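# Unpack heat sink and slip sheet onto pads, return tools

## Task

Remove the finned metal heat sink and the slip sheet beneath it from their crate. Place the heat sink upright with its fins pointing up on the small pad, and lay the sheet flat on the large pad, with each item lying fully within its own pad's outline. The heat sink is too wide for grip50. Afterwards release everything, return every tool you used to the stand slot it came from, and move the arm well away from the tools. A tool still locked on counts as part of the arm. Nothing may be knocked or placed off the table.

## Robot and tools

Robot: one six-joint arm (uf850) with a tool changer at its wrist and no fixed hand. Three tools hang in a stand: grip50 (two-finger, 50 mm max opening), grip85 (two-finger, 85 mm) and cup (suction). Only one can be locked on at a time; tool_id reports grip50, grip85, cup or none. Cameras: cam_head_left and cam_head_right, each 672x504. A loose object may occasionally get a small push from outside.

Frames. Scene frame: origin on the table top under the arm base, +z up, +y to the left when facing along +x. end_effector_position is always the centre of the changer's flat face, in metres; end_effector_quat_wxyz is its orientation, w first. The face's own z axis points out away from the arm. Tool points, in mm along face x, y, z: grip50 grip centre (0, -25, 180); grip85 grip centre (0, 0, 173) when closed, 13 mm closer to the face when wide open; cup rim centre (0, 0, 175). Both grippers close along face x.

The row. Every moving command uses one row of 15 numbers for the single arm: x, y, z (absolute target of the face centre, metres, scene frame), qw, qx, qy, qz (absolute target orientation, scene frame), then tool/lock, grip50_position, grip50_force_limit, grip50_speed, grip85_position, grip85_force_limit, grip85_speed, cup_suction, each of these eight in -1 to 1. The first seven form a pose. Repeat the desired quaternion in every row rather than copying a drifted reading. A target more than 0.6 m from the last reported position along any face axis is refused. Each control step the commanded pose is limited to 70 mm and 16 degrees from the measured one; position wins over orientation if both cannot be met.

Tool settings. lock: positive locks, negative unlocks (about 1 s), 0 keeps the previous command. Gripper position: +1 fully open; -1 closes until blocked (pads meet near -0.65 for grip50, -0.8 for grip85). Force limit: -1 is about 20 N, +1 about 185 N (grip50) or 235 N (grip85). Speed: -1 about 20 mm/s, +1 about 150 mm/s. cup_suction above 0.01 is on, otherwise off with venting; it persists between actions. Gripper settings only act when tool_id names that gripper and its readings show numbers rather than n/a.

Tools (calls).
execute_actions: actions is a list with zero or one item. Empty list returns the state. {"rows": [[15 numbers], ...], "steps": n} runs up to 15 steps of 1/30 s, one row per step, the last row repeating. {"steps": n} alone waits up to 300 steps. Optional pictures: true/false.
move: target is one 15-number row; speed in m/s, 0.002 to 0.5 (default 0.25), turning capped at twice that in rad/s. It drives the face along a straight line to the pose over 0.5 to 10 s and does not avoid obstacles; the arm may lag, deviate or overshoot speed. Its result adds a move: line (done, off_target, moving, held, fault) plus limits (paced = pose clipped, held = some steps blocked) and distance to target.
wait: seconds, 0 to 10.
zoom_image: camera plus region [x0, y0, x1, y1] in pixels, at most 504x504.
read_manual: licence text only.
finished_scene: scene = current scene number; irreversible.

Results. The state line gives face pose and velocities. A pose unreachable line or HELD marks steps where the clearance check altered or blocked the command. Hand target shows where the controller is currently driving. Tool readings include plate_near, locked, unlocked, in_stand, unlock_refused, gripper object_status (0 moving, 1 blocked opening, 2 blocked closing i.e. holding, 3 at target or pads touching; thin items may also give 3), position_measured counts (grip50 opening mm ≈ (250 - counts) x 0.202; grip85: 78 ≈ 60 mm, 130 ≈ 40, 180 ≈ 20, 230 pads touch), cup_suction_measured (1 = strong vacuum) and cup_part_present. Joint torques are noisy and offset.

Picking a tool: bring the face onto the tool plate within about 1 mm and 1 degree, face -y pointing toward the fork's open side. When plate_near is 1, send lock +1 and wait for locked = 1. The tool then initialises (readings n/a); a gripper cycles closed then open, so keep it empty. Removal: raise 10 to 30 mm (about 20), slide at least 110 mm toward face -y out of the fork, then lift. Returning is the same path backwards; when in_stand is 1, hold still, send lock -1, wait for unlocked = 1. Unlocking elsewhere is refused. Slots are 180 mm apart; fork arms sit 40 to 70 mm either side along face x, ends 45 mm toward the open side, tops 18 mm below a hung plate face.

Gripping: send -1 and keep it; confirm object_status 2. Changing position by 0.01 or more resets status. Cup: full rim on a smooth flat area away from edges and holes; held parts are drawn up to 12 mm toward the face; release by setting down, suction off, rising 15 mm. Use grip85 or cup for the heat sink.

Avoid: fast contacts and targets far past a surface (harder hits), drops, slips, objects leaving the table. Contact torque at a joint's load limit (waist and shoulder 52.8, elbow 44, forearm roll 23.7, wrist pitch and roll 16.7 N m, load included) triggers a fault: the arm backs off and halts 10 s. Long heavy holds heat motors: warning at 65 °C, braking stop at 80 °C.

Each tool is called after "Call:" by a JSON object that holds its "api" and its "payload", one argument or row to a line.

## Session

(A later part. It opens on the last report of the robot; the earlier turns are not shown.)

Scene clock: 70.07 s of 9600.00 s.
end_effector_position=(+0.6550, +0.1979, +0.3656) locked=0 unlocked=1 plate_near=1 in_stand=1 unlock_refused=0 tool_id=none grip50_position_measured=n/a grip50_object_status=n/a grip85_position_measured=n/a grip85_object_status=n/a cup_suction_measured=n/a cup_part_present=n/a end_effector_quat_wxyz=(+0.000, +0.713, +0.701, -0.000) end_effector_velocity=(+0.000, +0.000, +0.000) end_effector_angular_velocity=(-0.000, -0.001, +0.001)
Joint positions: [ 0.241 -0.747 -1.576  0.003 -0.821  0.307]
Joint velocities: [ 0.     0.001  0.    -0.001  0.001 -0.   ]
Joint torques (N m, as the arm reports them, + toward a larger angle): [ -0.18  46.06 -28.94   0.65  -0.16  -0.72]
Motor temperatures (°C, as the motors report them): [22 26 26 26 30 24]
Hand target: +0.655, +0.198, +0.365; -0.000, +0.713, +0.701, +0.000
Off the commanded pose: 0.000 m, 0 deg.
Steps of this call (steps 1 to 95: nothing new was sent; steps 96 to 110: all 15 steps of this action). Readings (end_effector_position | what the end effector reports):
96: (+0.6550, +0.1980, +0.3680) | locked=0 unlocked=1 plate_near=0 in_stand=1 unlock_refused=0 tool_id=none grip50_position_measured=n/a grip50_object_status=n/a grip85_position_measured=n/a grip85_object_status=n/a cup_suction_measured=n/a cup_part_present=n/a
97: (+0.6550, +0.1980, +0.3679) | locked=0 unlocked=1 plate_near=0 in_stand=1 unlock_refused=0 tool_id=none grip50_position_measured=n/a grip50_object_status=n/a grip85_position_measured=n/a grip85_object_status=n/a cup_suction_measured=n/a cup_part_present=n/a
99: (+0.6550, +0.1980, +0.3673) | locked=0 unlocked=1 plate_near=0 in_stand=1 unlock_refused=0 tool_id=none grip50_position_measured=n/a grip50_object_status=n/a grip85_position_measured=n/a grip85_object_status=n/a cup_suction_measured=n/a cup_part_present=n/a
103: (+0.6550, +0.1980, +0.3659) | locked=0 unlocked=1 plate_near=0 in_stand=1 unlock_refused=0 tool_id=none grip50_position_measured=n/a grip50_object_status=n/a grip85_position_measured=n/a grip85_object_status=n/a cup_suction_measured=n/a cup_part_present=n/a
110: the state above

Call:
{"api": "execute_actions", "payload": {
  "actions": [
    {"rows":[[0.655,0.1976,0.3652,0,0.713,0.701,0,1,1,0,0,1,-0.3,0.5,0]],"steps":15}
  ],
  "pictures": false
}}

Call:
{"api": "execute_actions", "payload": {
  "actions": [
    {"steps":22}
  ],
  "pictures": false
}}

Call:
{"api": "zoom_image", "payload": {
  "camera": "cam_head_left",
  "region": [240,280,390,430]
}}

Scene clock: 73.10 s of 9600.00 s.
end_effector_position=(+0.6550, +0.1978, +0.3652) locked=0 unlocked=0 plate_near=1 in_stand=1 unlock_refused=0 tool_id=none grip50_position_measured=n/a grip50_object_status=n/a grip85_position_measured=n/a grip85_object_status=n/a cup_suction_measured=n/a cup_part_present=n/a end_effector_quat_wxyz=(+0.000, +0.713, +0.701, +0.000) end_effector_velocity=(+0.000, -0.001, -0.000) end_effector_angular_velocity=(-0.001, +0.000, -0.001)
Joint positions: [ 0.241 -0.747 -1.576  0.003 -0.82   0.306]
Joint velocities: [-0.001 -0.001 -0.    -0.002 -0.     0.001]
Joint torques (N m, as the arm reports them, + toward a larger angle): [ -3.16  46.21 -28.21   0.28  -0.36  -0.64]
Motor temperatures (°C, as the motors report them): [22 26 26 26 30 24]
Hand target: +0.655, +0.198, +0.365; +0.000, +0.713, +0.701, -0.000
Off the commanded pose: 0.000 m, 0 deg.
Steps of this call (steps 1 to 76: nothing new was sent; steps 77 to 91: all 15 steps of this action). Readings (end_effector_position | what the end effector reports):
77: (+0.6550, +0.1980, +0.3655) | locked=0 unlocked=0 plate_near=1 in_stand=1 unlock_refused=0 tool_id=none grip50_position_measured=n/a grip50_object_status=n/a grip85_position_measured=n/a grip85_object_status=n/a cup_suction_measured=n/a cup_part_present=n/a
78: (+0.6550, +0.1980, +0.3655) | locked=0 unlocked=0 plate_near=1 in_stand=1 unlock_refused=0 tool_id=none grip50_position_measured=n/a grip50_object_status=n/a grip85_position_measured=n/a grip85_object_status=n/a cup_suction_measured=n/a cup_part_present=n/a
80: (+0.6550, +0.1979, +0.3653) | locked=0 unlocked=0 plate_near=1 in_stand=1 unlock_refused=0 tool_id=none grip50_position_measured=n/a grip50_object_status=n/a grip85_position_measured=n/a grip85_object_status=n/a cup_suction_measured=n/a cup_part_present=n/a
84: (+0.6550, +0.1978, +0.3652) | locked=0 unlocked=0 plate_near=1 in_stand=1 unlock_refused=0 tool_id=none grip50_position_measured=n/a grip50_object_status=n/a grip85_position_measured=n/a grip85_object_status=n/a cup_suction_measured=n/a cup_part_present=n/a
91: the state above

Scene clock: 73.83 s of 9600.00 s.
end_effector_position=(+0.6552, +0.1975, +0.3654) locked=1 unlocked=0 plate_near=1 in_stand=1 unlock_refused=0 tool_id=grip85 grip50_position_measured=n/a grip50_object_status=n/a grip85_position_measured=n/a grip85_object_status=n/a cup_suction_measured=n/a cup_part_present=n/a end_effector_quat_wxyz=(+0.000, +0.713, +0.701, +0.000) end_effector_velocity=(-0.000, +0.000, +0.000) end_effector_angular_velocity=(+0.001, +0.001, -0.002)
Joint positions: [ 0.24  -0.747 -1.576  0.003 -0.82   0.306]
Joint velocities: [ 0.     0.     0.     0.001 -0.     0.001]
Joint torques (N m, as the arm reports them, + toward a larger angle): [  1.08  54.48 -31.54   0.84  -1.66  -0.92]
Motor temperatures (°C, as the motors report them): [22 26 26 26 30 24]
Hand target: +0.655, +0.198, +0.365; +0.000, +0.713, +0.701, -0.000
Off the commanded pose: 0.000 m, 0 deg.
Steps of this call (steps 1 to 22: nothing new was sent). Readings (end_effector_position | what the end effector reports):
1: (+0.6550, +0.1977, +0.3652) | locked=0 unlocked=0 plate_near=1 in_stand=1 unlock_refused=0 tool_id=none grip50_position_measured=n/a grip50_object_status=n/a grip85_position_measured=n/a grip85_object_status=n/a cup_suction_measured=n/a cup_part_present=n/a
2: (+0.6550, +0.1977, +0.3652) | locked=0 unlocked=0 plate_near=1 in_stand=1 unlock_refused=0 tool_id=none grip50_position_measured=n/a grip50_object_status=n/a grip85_position_measured=n/a grip85_object_status=n/a cup_suction_measured=n/a cup_part_present=n/a
4: (+0.6550, +0.1976, +0.3651) | locked=0 unlocked=0 plate_near=1 in_stand=1 unlock_refused=0 tool_id=none grip50_position_measured=n/a grip50_object_status=n/a grip85_position_measured=n/a grip85_object_status=n/a cup_suction_measured=n/a cup_part_present=n/a
8: (+0.6552, +0.1975, +0.3650) | locked=0 unlocked=0 plate_near=1 in_stand=1 unlock_refused=0 tool_id=none grip50_position_measured=n/a grip50_object_status=n/a grip85_position_measured=n/a grip85_object_status=n/a cup_suction_measured=n/a cup_part_present=n/a
22: the state above

Region (240, 280, 390, 430) of cam_head_left's 672x504 image, scaled by 3.360, with more detail than that image has.

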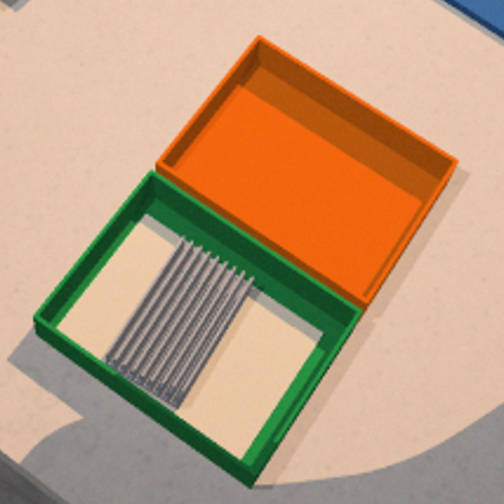

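Call:
{"api": "move", "payload": {
  "target": [0.6555,0.1973,0.385,0,0.713,0.701,0,0,1,0,0,0.85,-0.3,0.5,0],
  "speed": 0.03
}}

Call:
{"api": "move", "payload": {
  "target": [0.525,0.1995,0.385,0,0.713,0.701,0,0,1,0,0,0.85,-0.3,0.5,0],
  "speed": 0.08
}}

Call:
{"api": "move", "payload": {
  "target": [0.388,0.33,0.26,0,0.9986,0.052,0,0,1,0,0,0.85,-0.3,0.5,0],
  "speed": 0.25
}}

Call:
{"api": "zoom_image", "payload": {
  "camera": "cam_head_left",
  "region": [230,280,380,430]
}}

Call:
{"api": "zoom_image", "payload": {
  "camera": "cam_head_right",
  "region": [210,280,360,430]
}}

Scene clock: 80.77 s of 9600.00 s.
end_effector_position=(+0.6553, +0.1973, +0.3848) locked=1 unlocked=0 plate_near=1 in_stand=0 unlock_refused=0 tool_id=grip85 grip50_position_measured=n/a grip50_object_status=n/a grip85_position_measured=22 grip85_object_status=3 cup_suction_measured=n/a cup_part_present=n/a end_effector_quat_wxyz=(-0.000, +0.713, +0.701, -0.000) end_effector_velocity=(+0.000, -0.000, +0.001) end_effector_angular_velocity=(-0.000, +0.000, -0.002)
Joint positions: [ 0.24  -0.727 -1.59   0.003 -0.855  0.306]
Joint velocities: [-0.001  0.001 -0.001  0.    -0.002  0.001]
Joint torques (N m, as the arm reports them, + toward a larger angle): [ -1.93  54.93 -35.17   0.57  -0.27  -0.68]
Motor temperatures (°C, as the motors report them): [22 26 26 26 30 24]
Hand target: +0.655, +0.197, +0.385; +0.000, +0.713, +0.701, -0.000
Off the commanded pose: 0.000 m, 0 deg.
move: done

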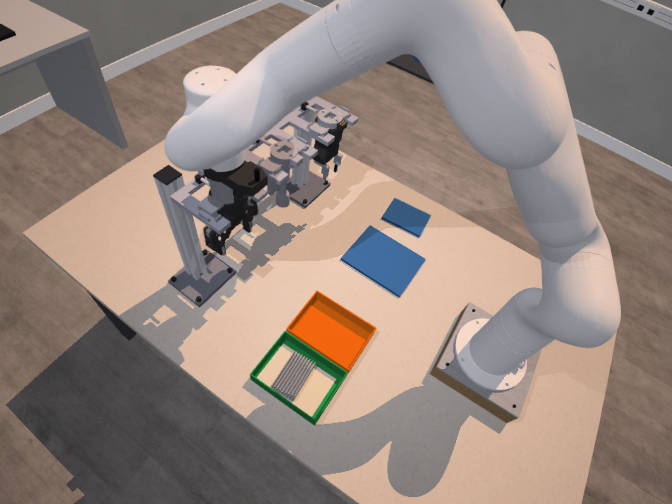

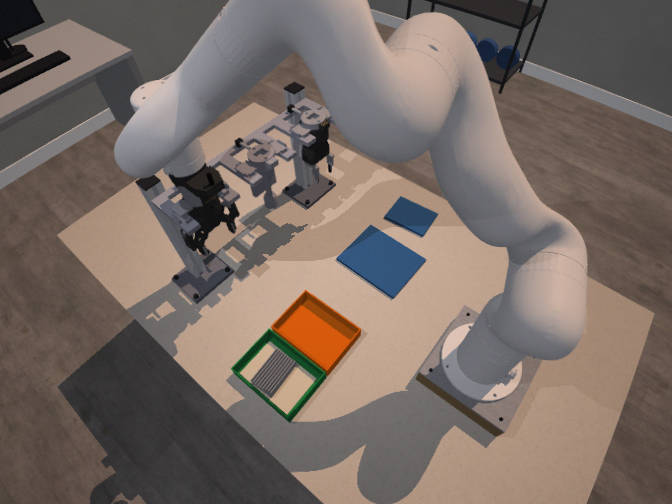

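Scene clock: 82.77 s of 9600.00 s.
end_effector_position=(+0.5254, +0.1998, +0.3845) locked=1 unlocked=0 plate_near=1 in_stand=0 unlock_refused=0 tool_id=grip85 grip50_position_measured=n/a grip50_object_status=n/a grip85_position_measured=22 grip85_object_status=3 cup_suction_measured=n/a cup_part_present=n/a end_effector_quat_wxyz=(-0.000, +0.713, +0.701, +0.000) end_effector_velocity=(-0.002, -0.000, +0.000) end_effector_angular_velocity=(-0.000, -0.001, +0.001)
Joint positions: [ 0.311 -0.441 -1.151  0.004 -0.701  0.375]
Joint velocities: [ 0.001  0.005  0.006 -0.001  0.002  0.001]
Joint torques (N m, as the arm reports them, + toward a larger angle): [ -2.12  43.48 -33.52   0.58  -0.25  -0.68]
Motor temperatures (°C, as the motors report them): [22 26 26 26 30 24]
Hand target: +0.525, +0.200, +0.385; -0.000, +0.713, +0.701, +0.000
Off the commanded pose: 0.001 m, 0 deg.
move: done

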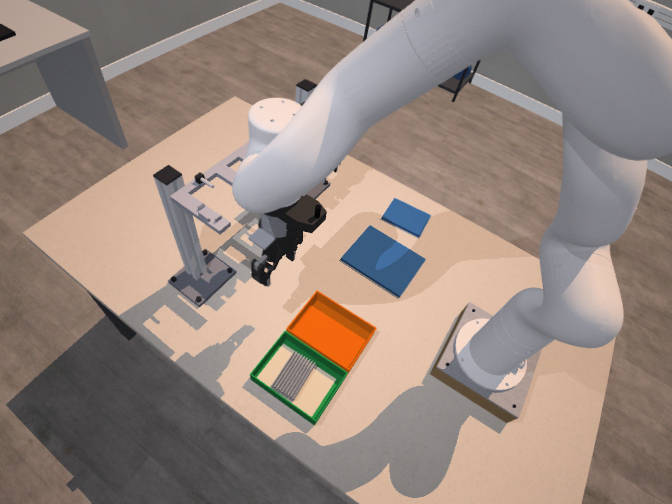

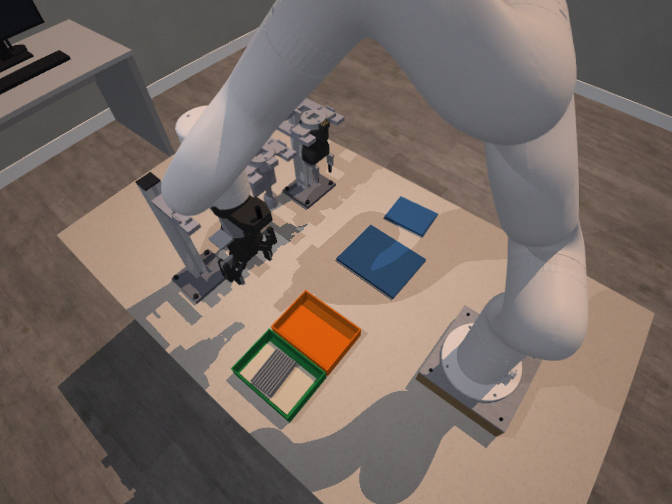

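Scene clock: 86.17 s of 9600.00 s.
end_effector_position=(+0.3886, +0.3311, +0.2597) locked=1 unlocked=0 plate_near=1 in_stand=0 unlock_refused=0 tool_id=grip85 grip50_position_measured=n/a grip50_object_status=n/a grip85_position_measured=22 grip85_object_status=3 cup_suction_measured=n/a cup_part_present=n/a end_effector_quat_wxyz=(-0.002, +0.999, +0.052, -0.000) end_effector_velocity=(-0.001, +0.000, -0.001) end_effector_angular_velocity=(-0.007, -0.002, -0.004)
Joint positions: [ 0.655 -0.542 -0.948  0.005 -0.397  2.166]
Joint velocities: [ 0.003 -0.002  0.    -0.017 -0.     0.022]
Joint torques (N m, as the arm reports them, + toward a larger angle): [ -1.37  42.49 -27.1    0.06  -0.28  -0.55]
Motor temperatures (°C, as the motors report them): [22 26 26 26 30 24]
Hand target: +0.389, +0.331, +0.260; -0.001, +0.999, +0.052, -0.000
Off the commanded pose: 0.001 m, 0 deg.
move: done

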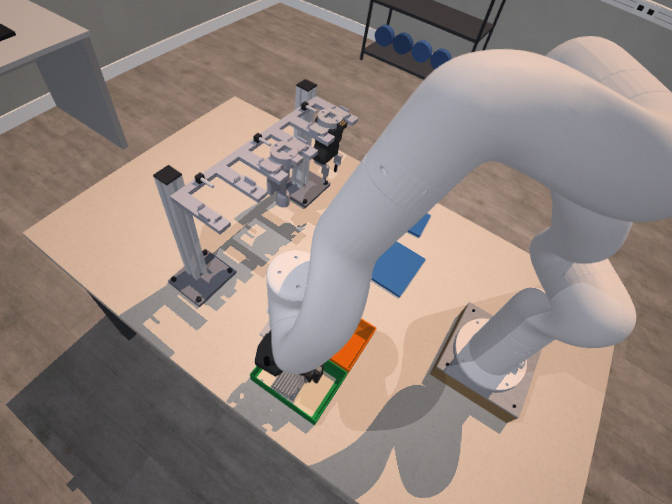

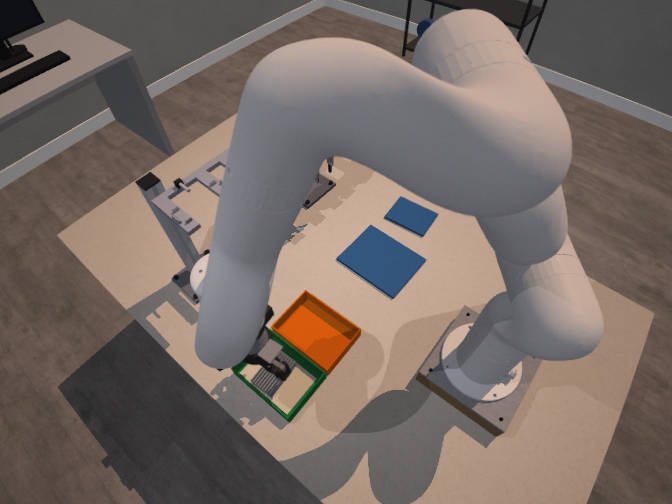

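Region (230, 280, 380, 430) of cam_head_left's 672x504 image, scaled by 3.360, with more detail than that image has.

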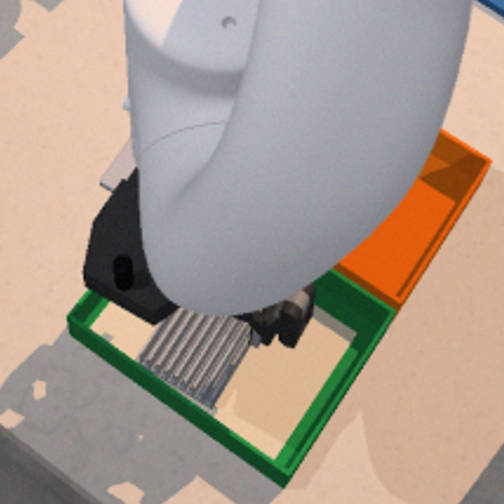

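Region (210, 280, 360, 430) of cam_head_right's 672x504 image, scaled by 3.360, with more detail than that image has.

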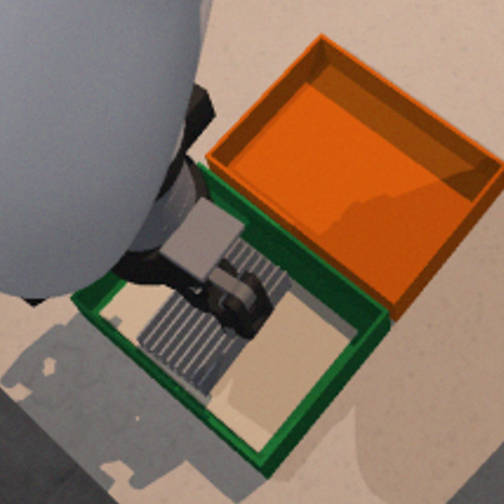

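Lower to just above the sink, fully open.

Call:
{"api": "move", "payload": {
  "target": [0.388,0.33,0.226,0,0.9986,0.052,0,0,1,0,0,1,-0.3,0.5,0],
  "speed": 0.03
}}

Call:
{"api": "zoom_image", "payload": {
  "camera": "cam_head_left",
  "region": [250,330,350,430]
}}

Call:
{"api": "zoom_image", "payload": {
  "camera": "cam_head_right",
  "region": [230,320,330,420]
}}

Scene clock: 90.40 s of 9600.00 s.
end_effector_position=(+0.3881, +0.3302, +0.2261) locked=1 unlocked=0 plate_near=1 in_stand=0 unlock_refused=0 tool_id=grip85 grip50_position_measured=n/a grip50_object_status=n/a grip85_position_measured=3 grip85_object_status=3 cup_suction_measured=n/a cup_part_present=n/a end_effector_quat_wxyz=(-0.000, +0.999, +0.052, -0.000) end_effector_velocity=(+0.000, +0.000, -0.001) end_effector_angular_velocity=(+0.001, -0.002, +0.001)
Joint positions: [ 0.655 -0.609 -0.949 -0.003 -0.332  2.175]
Joint velocities: [ 0.    -0.003 -0.001 -0.001  0.004  0.   ]
Joint torques (N m, as the arm reports them, + toward a larger angle): [ -1.47  42.67 -25.45   0.33  -0.24  -0.72]
Motor temperatures (°C, as the motors report them): [22 26 26 26 30 24]
Hand target: +0.388, +0.330, +0.226; -0.000, +0.999, +0.052, -0.000
Off the commanded pose: 0.000 m, 0 deg.
move: done

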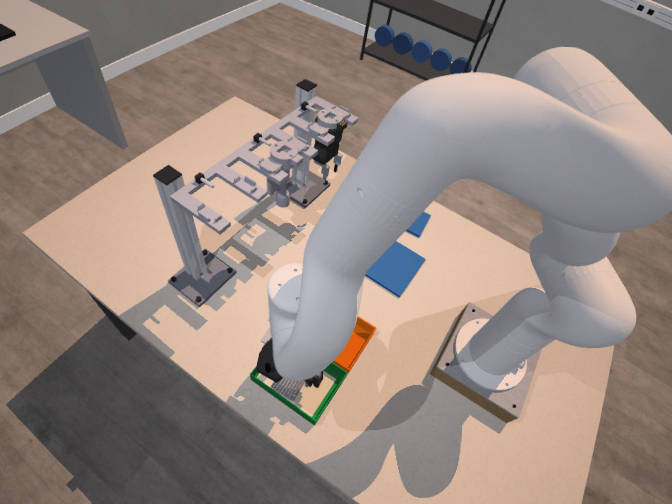

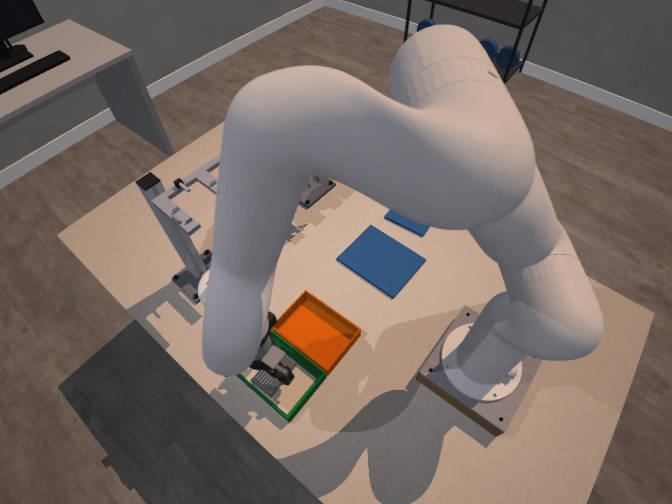

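Region (250, 330, 350, 430) of cam_head_left's 672x504 image, scaled by 5.040, with more detail than that image has.

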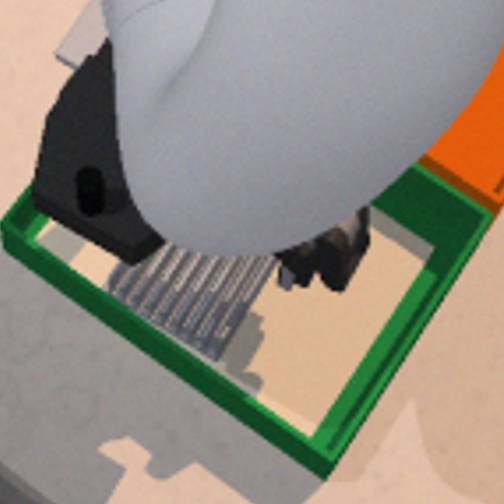

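Region (230, 320, 330, 420) of cam_head_right's 672x504 image, scaled by 5.040, with more detail than that image has.

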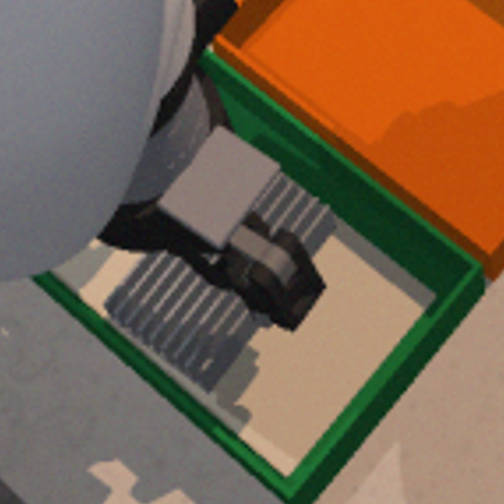

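Call:
{"api": "move", "payload": {
  "target": [0.388,0.33,0.202,0,0.9986,0.052,0,0,1,0,0,1,-0.3,0.5,0],
  "speed": 0.012
}}

Call:
{"api": "move", "payload": {
  "target": [0.388,0.33,0.200,0,0.9986,0.052,0,0,1,0,0,0.55,-0.3,-0.7,0],
  "speed": 0.006
}}

Call:
{"api": "zoom_image", "payload": {
  "camera": "cam_head_left",
  "region": [250,330,350,430]
}}

Scene clock: 95.90 s of 9600.00 s.
end_effector_position=(+0.3881, +0.3301, +0.2021) locked=1 unlocked=0 plate_near=1 in_stand=0 unlock_refused=0 tool_id=grip85 grip50_position_measured=n/a grip50_object_status=n/a grip85_position_measured=3 grip85_object_status=3 cup_suction_measured=n/a cup_part_present=n/a end_effector_quat_wxyz=(-0.000, +0.999, +0.052, -0.000) end_effector_velocity=(+0.001, +0.000, -0.001) end_effector_angular_velocity=(+0.001, -0.002, -0.001)
Joint positions: [ 0.655 -0.66  -0.956 -0.003 -0.288  2.175]
Joint velocities: [-0.    -0.003 -0.001 -0.001  0.003  0.001]
Joint torques (N m, as the arm reports them, + toward a larger angle): [ -2.17  43.77 -24.26   0.36  -0.21  -0.66]
Motor temperatures (°C, as the motors report them): [22 26 26 26 30 24]
Hand target: +0.388, +0.330, +0.202; -0.000, +0.999, +0.052, -0.000
Off the commanded pose: 0.000 m, 0 deg.
move: done

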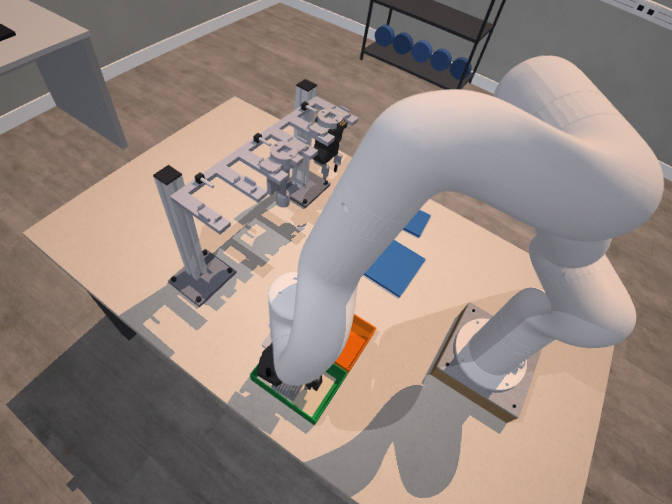

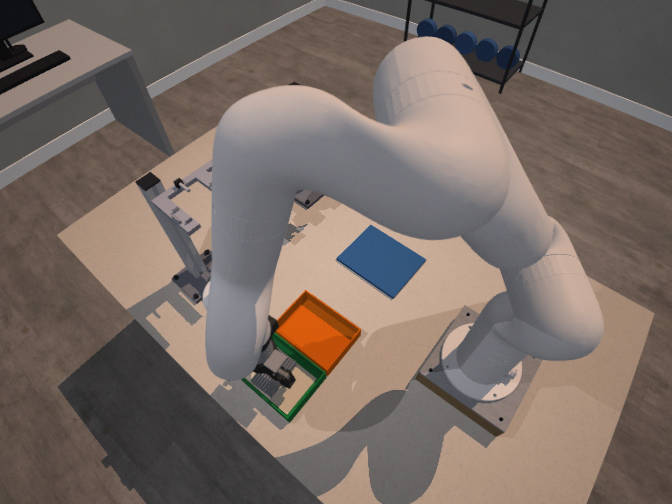

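Scene clock: 96.77 s of 9600.00 s.
end_effector_position=(+0.3880, +0.3300, +0.2000) locked=1 unlocked=0 plate_near=1 in_stand=0 unlock_refused=0 tool_id=grip85 grip50_position_measured=n/a grip50_object_status=n/a grip85_position_measured=59 grip85_object_status=0 cup_suction_measured=n/a cup_part_present=n/a end_effector_quat_wxyz=(+0.000, +0.999, +0.052, -0.000) end_effector_velocity=(+0.000, +0.000, -0.000) end_effector_angular_velocity=(+0.000, -0.001, +0.001)
Joint positions: [ 0.655 -0.664 -0.956 -0.004 -0.284  2.176]
Joint velocities: [ 0.    -0.    -0.    -0.002  0.001  0.001]
Joint torques (N m, as the arm reports them, + toward a larger angle): [ -2.17  44.04 -24.5    0.46   0.01  -0.65]
Motor temperatures (°C, as the motors report them): [22 26 26 26 30 24]
Hand target: +0.388, +0.330, +0.200; -0.000, +0.999, +0.052, -0.000
Off the commanded pose: 0.000 m, 0 deg.
move: done

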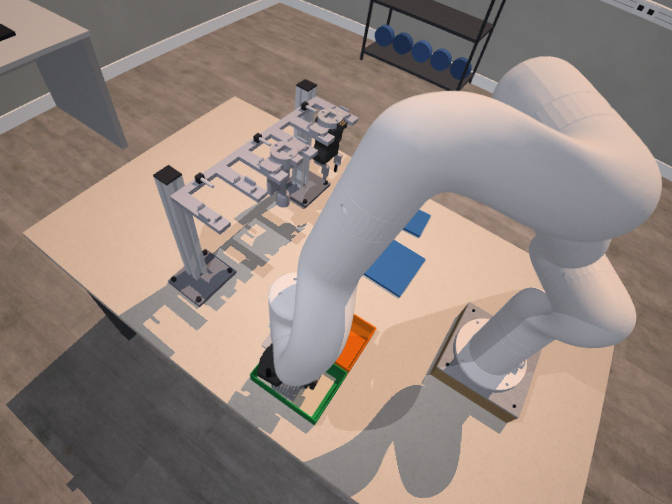

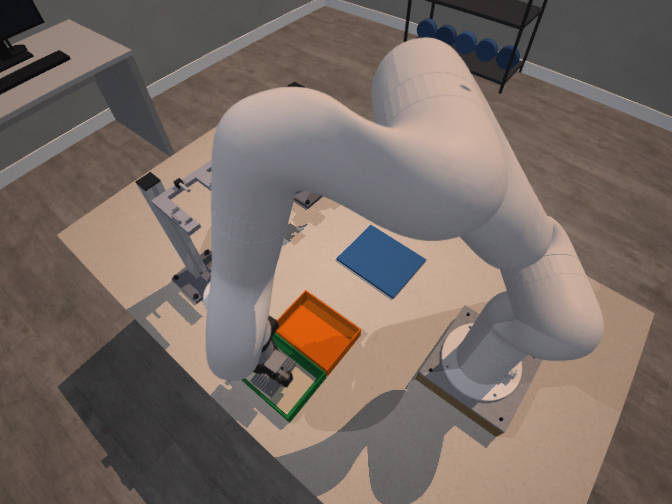

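Region (250, 330, 350, 430) of cam_head_left's 672x504 image, scaled by 5.040, with more detail than that image has.

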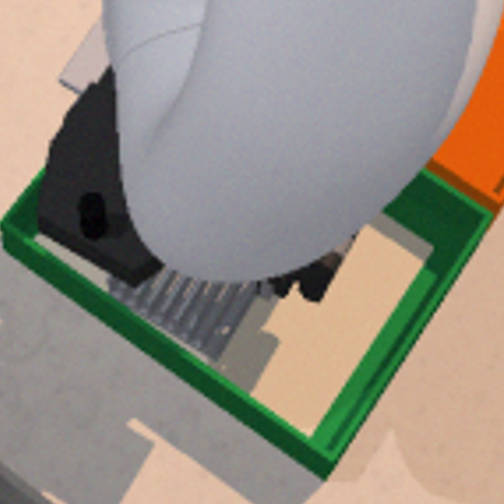

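Call:
{"api": "move", "payload": {
  "target": [0.387,0.33,0.200,0,0.9986,0.052,0,0,1,0,0,-1,-0.3,-0.7,0],
  "speed": 0.006
}}

Call:
{"api": "move", "payload": {
  "target": [0.387,0.33,0.29,0,0.9986,0.052,0,0,1,0,0,-1,-0.3,-0.7,0],
  "speed": 0.04
}}

Scene clock: 100.57 s of 9600.00 s.
end_effector_position=(+0.3873, +0.3302, +0.2002) locked=1 unlocked=0 plate_near=1 in_stand=0 unlock_refused=0 tool_id=grip85 grip50_position_measured=n/a grip50_object_status=n/a grip85_position_measured=80 grip85_object_status=2 cup_suction_measured=n/a cup_part_present=n/a end_effector_quat_wxyz=(-0.000, +0.999, +0.052, +0.000) end_effector_velocity=(-0.001, -0.000, -0.001) end_effector_angular_velocity=(-0.001, +0.002, -0.000)
Joint positions: [ 0.656 -0.663 -0.955 -0.004 -0.282  2.177]
Joint velocities: [ 0.001 -0.001  0.001  0.001  0.     0.   ]
Joint torques (N m, as the arm reports them, + toward a larger angle): [ -1.25  38.96 -20.45   0.2   -0.51  -0.63]
Motor temperatures (°C, as the motors report them): [22 26 26 26 30 24]
Hand target: +0.387, +0.330, +0.200; -0.000, +0.999, +0.052, -0.000
Off the commanded pose: 0.000 m, 0 deg.
move: done

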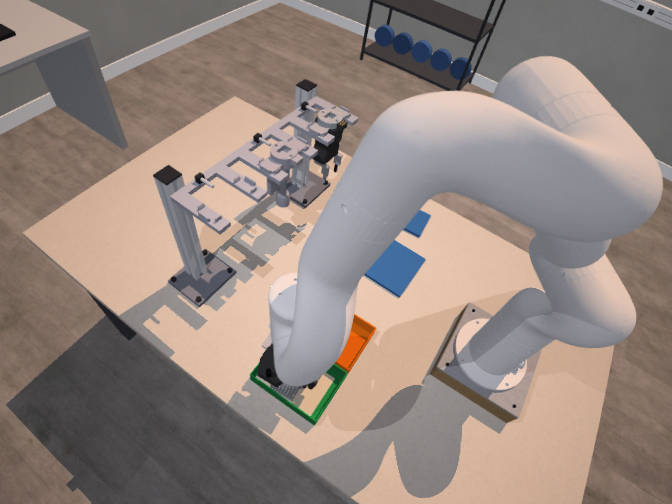

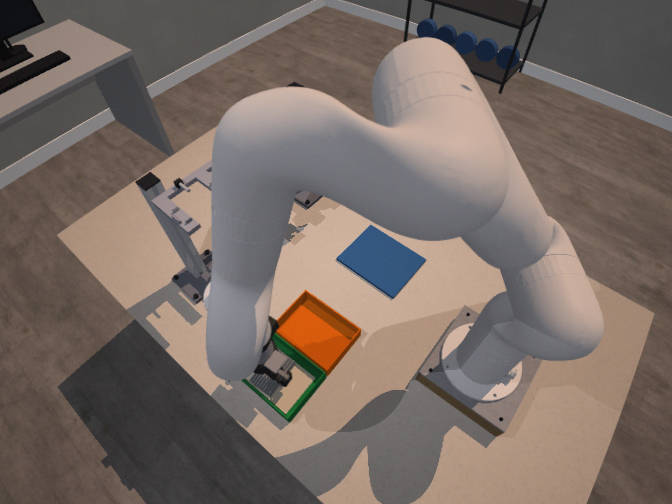

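Scene clock: 103.13 s of 9600.00 s.
end_effector_position=(+0.3867, +0.3296, +0.2900) locked=1 unlocked=0 plate_near=1 in_stand=0 unlock_refused=0 tool_id=grip85 grip50_position_measured=n/a grip50_object_status=n/a grip85_position_measured=80 grip85_object_status=2 cup_suction_measured=n/a cup_part_present=n/a end_effector_quat_wxyz=(+0.000, +0.999, +0.052, +0.000) end_effector_velocity=(-0.000, +0.000, +0.001) end_effector_angular_velocity=(-0.000, +0.000, +0.000)
Joint positions: [ 0.656 -0.479 -0.944 -0.004 -0.456  2.177]
Joint velocities: [ 0.     0.002 -0.    -0.    -0.003  0.   ]
Joint torques (N m, as the arm reports them, + toward a larger angle): [ -1.85  42.36 -29.43   0.27  -0.26  -0.62]
Motor temperatures (°C, as the motors report them): [22 26 26 26 30 24]
Hand target: +0.387, +0.330, +0.290; +0.000, +0.999, +0.052, +0.000
Off the commanded pose: 0.000 m, 0 deg.
move: done

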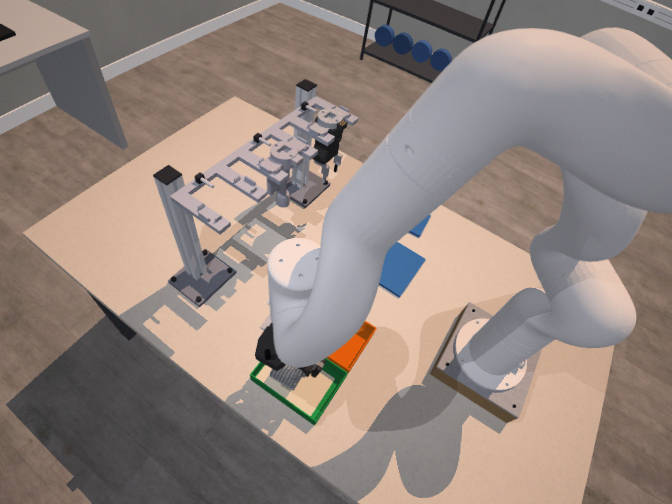

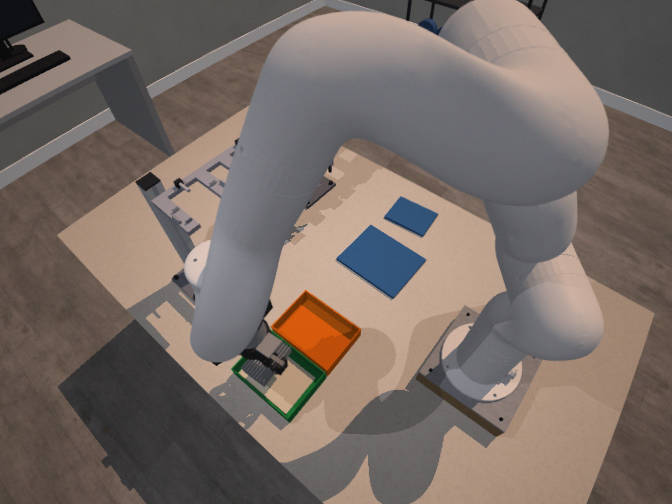

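Call:
{"api": "move", "payload": {
  "target": [0.398,-0.25,0.27,0,0.707,0.707,0,0,1,0,0,-1,-0.3,-0.7,0],
  "speed": 0.2
}}

Call:
{"api": "move", "payload": {
  "target": [0.398,-0.325,0.22,0,0.707,0.707,0,0,1,0,0,-1,-0.3,-0.7,0],
  "speed": 0.06
}}

Call:
{"api": "zoom_image", "payload": {
  "camera": "cam_head_left",
  "region": [360,170,460,260]
}}

Call:
{"api": "zoom_image", "payload": {
  "camera": "cam_head_right",
  "region": [360,170,460,260]
}}

Scene clock: 113.23 s of 9600.00 s.
end_effector_position=(+0.3972, -0.2518, +0.2698) locked=1 unlocked=0 plate_near=1 in_stand=0 unlock_refused=0 tool_id=grip85 grip50_position_measured=n/a grip50_object_status=n/a grip85_position_measured=80 grip85_object_status=2 cup_suction_measured=n/a cup_part_present=n/a end_effector_quat_wxyz=(+0.002, +0.707, +0.707, -0.003) end_effector_velocity=(+0.000, -0.002, -0.000) end_effector_angular_velocity=(+0.008, -0.004, +0.007)
Joint positions: [-0.619 -0.456 -0.834  0.002 -0.372 -0.57 ]
Joint velocities: [-0.005 -0.003 -0.004  0.024 -0.002 -0.035]
Joint torques (N m, as the arm reports them, + toward a larger angle): [ -2.    39.04 -27.26   0.29  -0.28  -0.68]
Motor temperatures (°C, as the motors report them): [22 26 26 26 30 24]
Hand target: +0.397, -0.252, +0.270; +0.002, +0.707, +0.707, -0.003
Off the commanded pose: 0.002 m, 0 deg.
move: done

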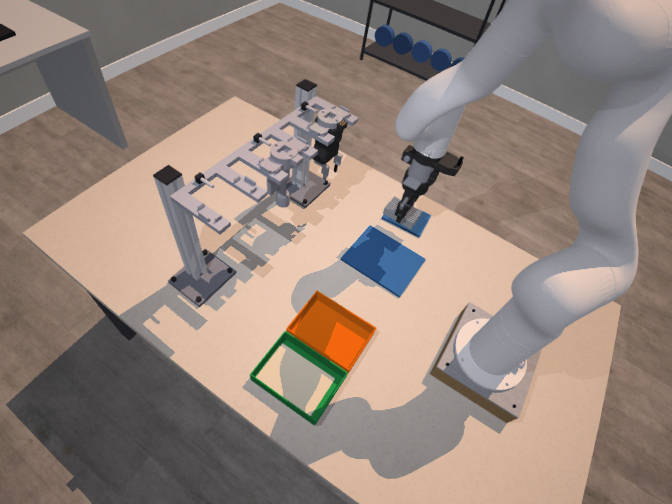

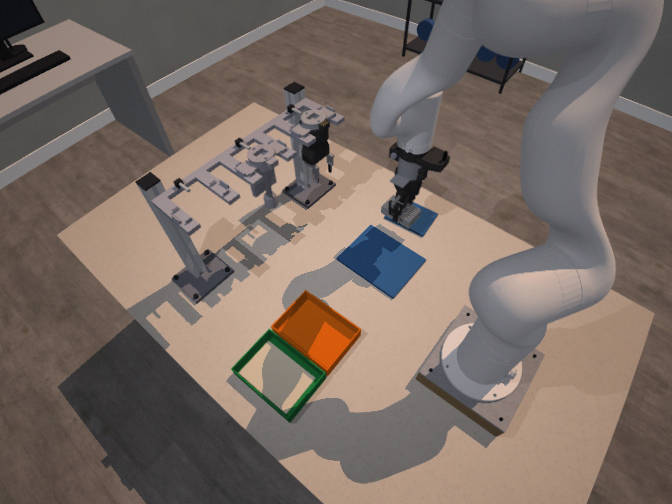

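Scene clock: 115.10 s of 9600.00 s.
end_effector_position=(+0.3979, -0.3252, +0.2202) locked=1 unlocked=0 plate_near=1 in_stand=0 unlock_refused=0 tool_id=grip85 grip50_position_measured=n/a grip50_object_status=n/a grip85_position_measured=80 grip85_object_status=2 cup_suction_measured=n/a cup_part_present=n/a end_effector_quat_wxyz=(+0.000, +0.707, +0.707, -0.000) end_effector_velocity=(+0.000, -0.001, -0.000) end_effector_angular_velocity=(-0.000, -0.001, -0.000)
Joint positions: [-0.741 -0.638 -0.97   0.023 -0.33  -0.712]
Joint velocities: [-0.001 -0.002 -0.003  0.001  0.    -0.002]
Joint torques (N m, as the arm reports them, + toward a larger angle): [ -2.18  45.19 -25.66   0.28  -0.28  -0.61]
Motor temperatures (°C, as the motors report them): [22 26 26 26 30 24]
Hand target: +0.398, -0.325, +0.220; -0.000, +0.707, +0.707, -0.000
Off the commanded pose: 0.000 m, 0 deg.
move: done

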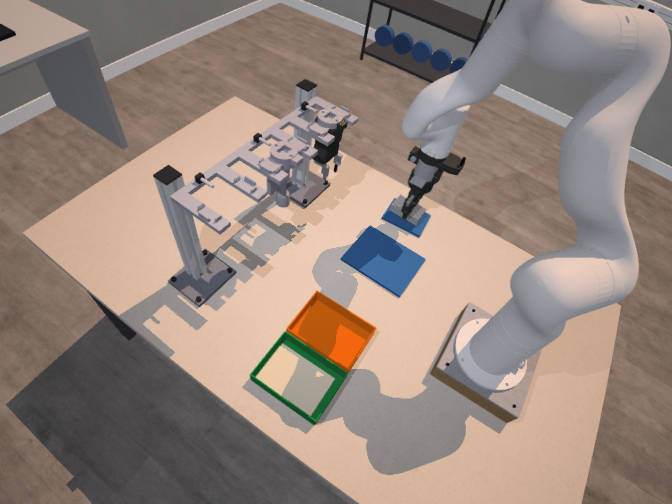

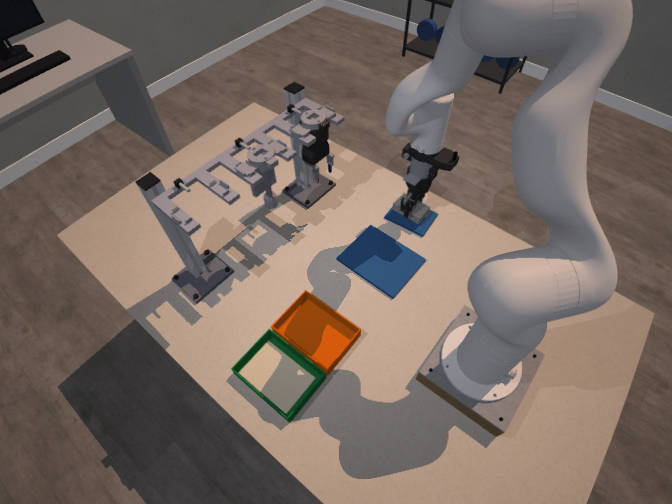

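Region (360, 170, 460, 260) of cam_head_left's 672x504 image, scaled by 5.040, with more detail than that image has; it fills the top 454 rows of this view, and the rest is white.

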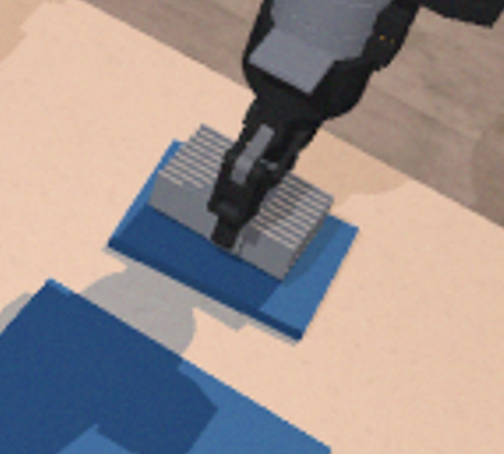

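Region (360, 170, 460, 260) of cam_head_right's 672x504 image, scaled by 5.040, with more detail than that image has; it fills the top 454 rows of this view, and the rest is white.

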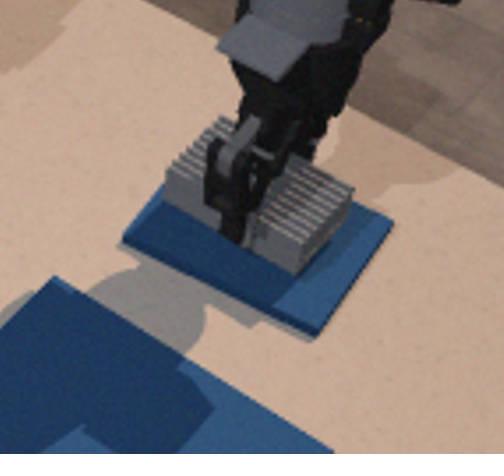

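Call:
{"api": "move", "payload": {
  "target": [0.395,-0.322,0.210,0,0.688,0.725,0,0,1,0,0,-1,-0.3,-0.7,0],
  "speed": 0.02
}}

Call:
{"api": "move", "payload": {
  "target": [0.395,-0.322,0.207,0,0.688,0.725,0,0,1,0,0,-1,-0.3,-0.7,0],
  "speed": 0.005
}}

Call:
{"api": "zoom_image", "payload": {
  "camera": "cam_head_left",
  "region": [360,170,460,260]
}}

Scene clock: 120.70 s of 9600.00 s.
end_effector_position=(+0.3951, -0.3220, +0.2100) locked=1 unlocked=0 plate_near=1 in_stand=0 unlock_refused=0 tool_id=grip85 grip50_position_measured=n/a grip50_object_status=n/a grip85_position_measured=80 grip85_object_status=2 cup_suction_measured=n/a cup_part_present=n/a end_effector_quat_wxyz=(-0.000, +0.688, +0.725, +0.000) end_effector_velocity=(+0.000, +0.000, -0.001) end_effector_angular_velocity=(-0.001, -0.001, +0.009)
Joint positions: [-0.74  -0.652 -0.961  0.027 -0.306 -0.767]
Joint velocities: [ 0.001 -0.001  0.     0.     0.003 -0.009]
Joint torques (N m, as the arm reports them, + toward a larger angle): [ -2.13  44.4  -25.54   0.26  -0.28  -0.59]
Motor temperatures (°C, as the motors report them): [22 26 26 26 30 24]
Hand target: +0.395, -0.322, +0.210; -0.000, +0.688, +0.725, +0.000
Off the commanded pose: 0.000 m, 0 deg.
move: done

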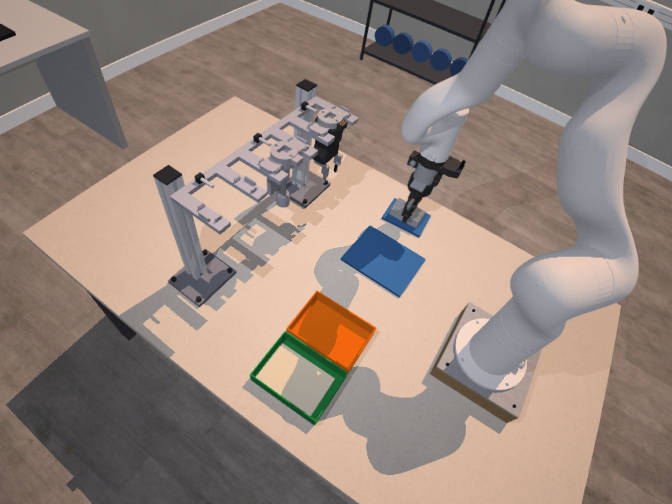

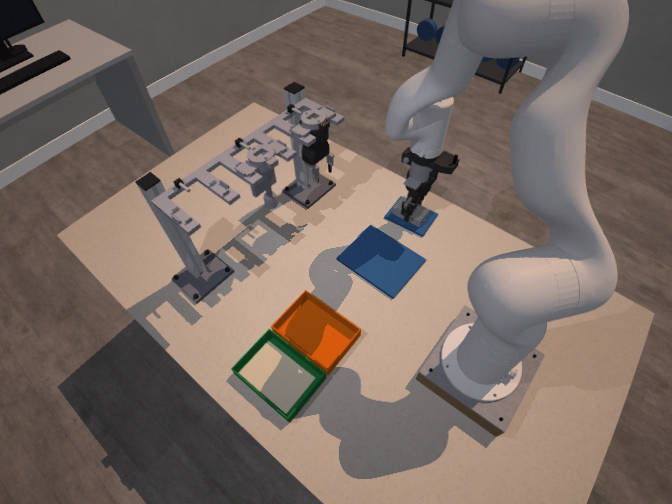

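Scene clock: 121.53 s of 9600.00 s.
end_effector_position=(+0.3950, -0.3220, +0.2070) locked=1 unlocked=0 plate_near=1 in_stand=0 unlock_refused=0 tool_id=grip85 grip50_position_measured=n/a grip50_object_status=n/a grip85_position_measured=80 grip85_object_status=2 cup_suction_measured=n/a cup_part_present=n/a end_effector_quat_wxyz=(-0.000, +0.688, +0.725, +0.000) end_effector_velocity=(-0.000, -0.001, -0.000) end_effector_angular_velocity=(-0.001, -0.001, -0.001)
Joint positions: [-0.74  -0.659 -0.961  0.028 -0.3   -0.768]
Joint velocities: [-0.001 -0.    -0.     0.     0.001 -0.001]
Joint torques (N m, as the arm reports them, + toward a larger angle): [ -2.18  45.17 -25.32   0.51  -0.3   -0.71]
Motor temperatures (°C, as the motors report them): [22 26 26 26 30 24]
Hand target: +0.395, -0.322, +0.207; -0.000, +0.688, +0.725, +0.000
Off the commanded pose: 0.000 m, 0 deg.
move: done

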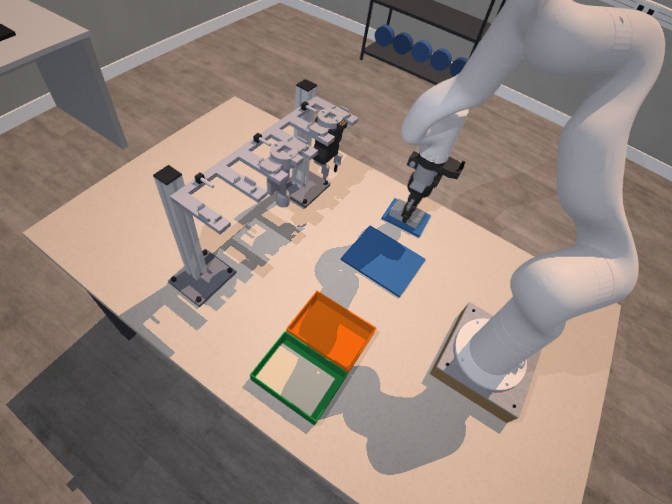

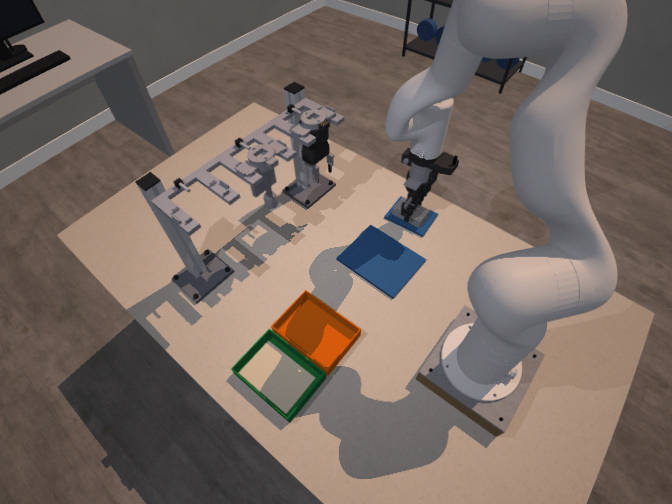

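Region (360, 170, 460, 260) of cam_head_left's 672x504 image, scaled by 5.040, with more detail than that image has; it fills the top 454 rows of this view, and the rest is white.

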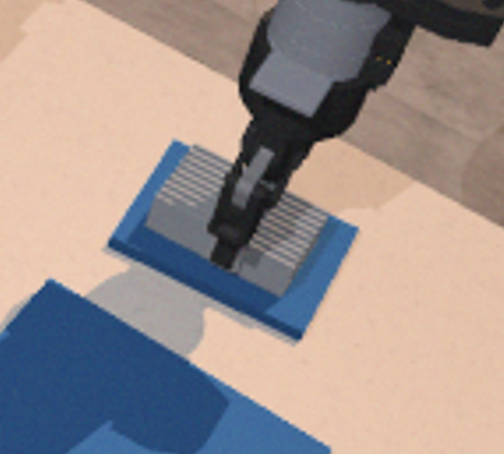

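Call:
{"api": "execute_actions", "payload": {
  "actions": [
    {"rows":[[0.395,-0.322,0.2062,0,0.688,0.725,0,0,1,0,0,-1,-0.3,-0.7,0],[0.395,-0.322,0.2062,0,0.688,0.725,0,0,1,0,0,-1,-0.3,-0.7,0],[0.395,-0.322,0.2062,0,0.688,0.725,0,0,1,0,0,-1,-0.3,-0.7,0],[0.395,-0.322,0.2055,0,0.688,0.725,0,0,1,0,0,-1,-0.3,-0.7,0]],"steps":12}
  ],
  "pictures": false
}}

Scene clock: 124.43 s of 9600.00 s.
end_effector_position=(+0.3951, -0.3221, +0.2059) locked=1 unlocked=0 plate_near=1 in_stand=0 unlock_refused=0 tool_id=grip85 grip50_position_measured=n/a grip50_object_status=n/a grip85_position_measured=80 grip85_object_status=2 cup_suction_measured=n/a cup_part_present=n/a end_effector_quat_wxyz=(+0.000, +0.688, +0.725, +0.000) end_effector_velocity=(+0.000, +0.000, -0.001) end_effector_angular_velocity=(-0.001, -0.000, +0.001)
Joint positions: [-0.74  -0.661 -0.962  0.028 -0.298 -0.768]
Joint velocities: [ 0.    -0.002 -0.    -0.     0.002 -0.   ]
Joint torques (N m, as the arm reports them, + toward a larger angle): [ -0.94  39.72 -23.64   0.21   0.45  -0.65]
Motor temperatures (°C, as the motors report them): [22 26 26 26 30 24]
Hand target: +0.395, -0.322, +0.205; -0.000, +0.688, +0.725, +0.000
Off the commanded pose: 0.000 m, 0 deg.
Steps of this call (steps 1 to 75: nothing new was sent; steps 76 to 87: all 12 steps of this action). Readings (end_effector_position | what the end effector reports):
76: (+0.3950, -0.3220, +0.2070) | locked=1 unlocked=0 plate_near=1 in_stand=0 unlock_refused=0 tool_id=grip85 grip50_position_measured=n/a grip50_object_status=n/a grip85_position_measured=80 grip85_object_status=2 cup_suction_measured=n/a cup_part_present=n/a
77: (+0.3950, -0.3220, +0.2069) | locked=1 unlocked=0 plate_near=1 in_stand=0 unlock_refused=0 tool_id=grip85 grip50_position_measured=n/a grip50_object_status=n/a grip85_position_measured=80 grip85_object_status=2 cup_suction_measured=n/a cup_part_present=n/a
79: (+0.3950, -0.3220, +0.2065) | locked=1 unlocked=0 plate_near=1 in_stand=0 unlock_refused=0 tool_id=grip85 grip50_position_measured=n/a grip50_object_status=n/a grip85_position_measured=80 grip85_object_status=2 cup_suction_measured=n/a cup_part_present=n/a
83: (+0.3951, -0.3221, +0.2060) | locked=1 unlocked=0 plate_near=1 in_stand=0 unlock_refused=0 tool_id=grip85 grip50_position_measured=n/a grip50_object_status=n/a grip85_position_measured=80 grip85_object_status=2 cup_suction_measured=n/a cup_part_present=n/a
87: the state above


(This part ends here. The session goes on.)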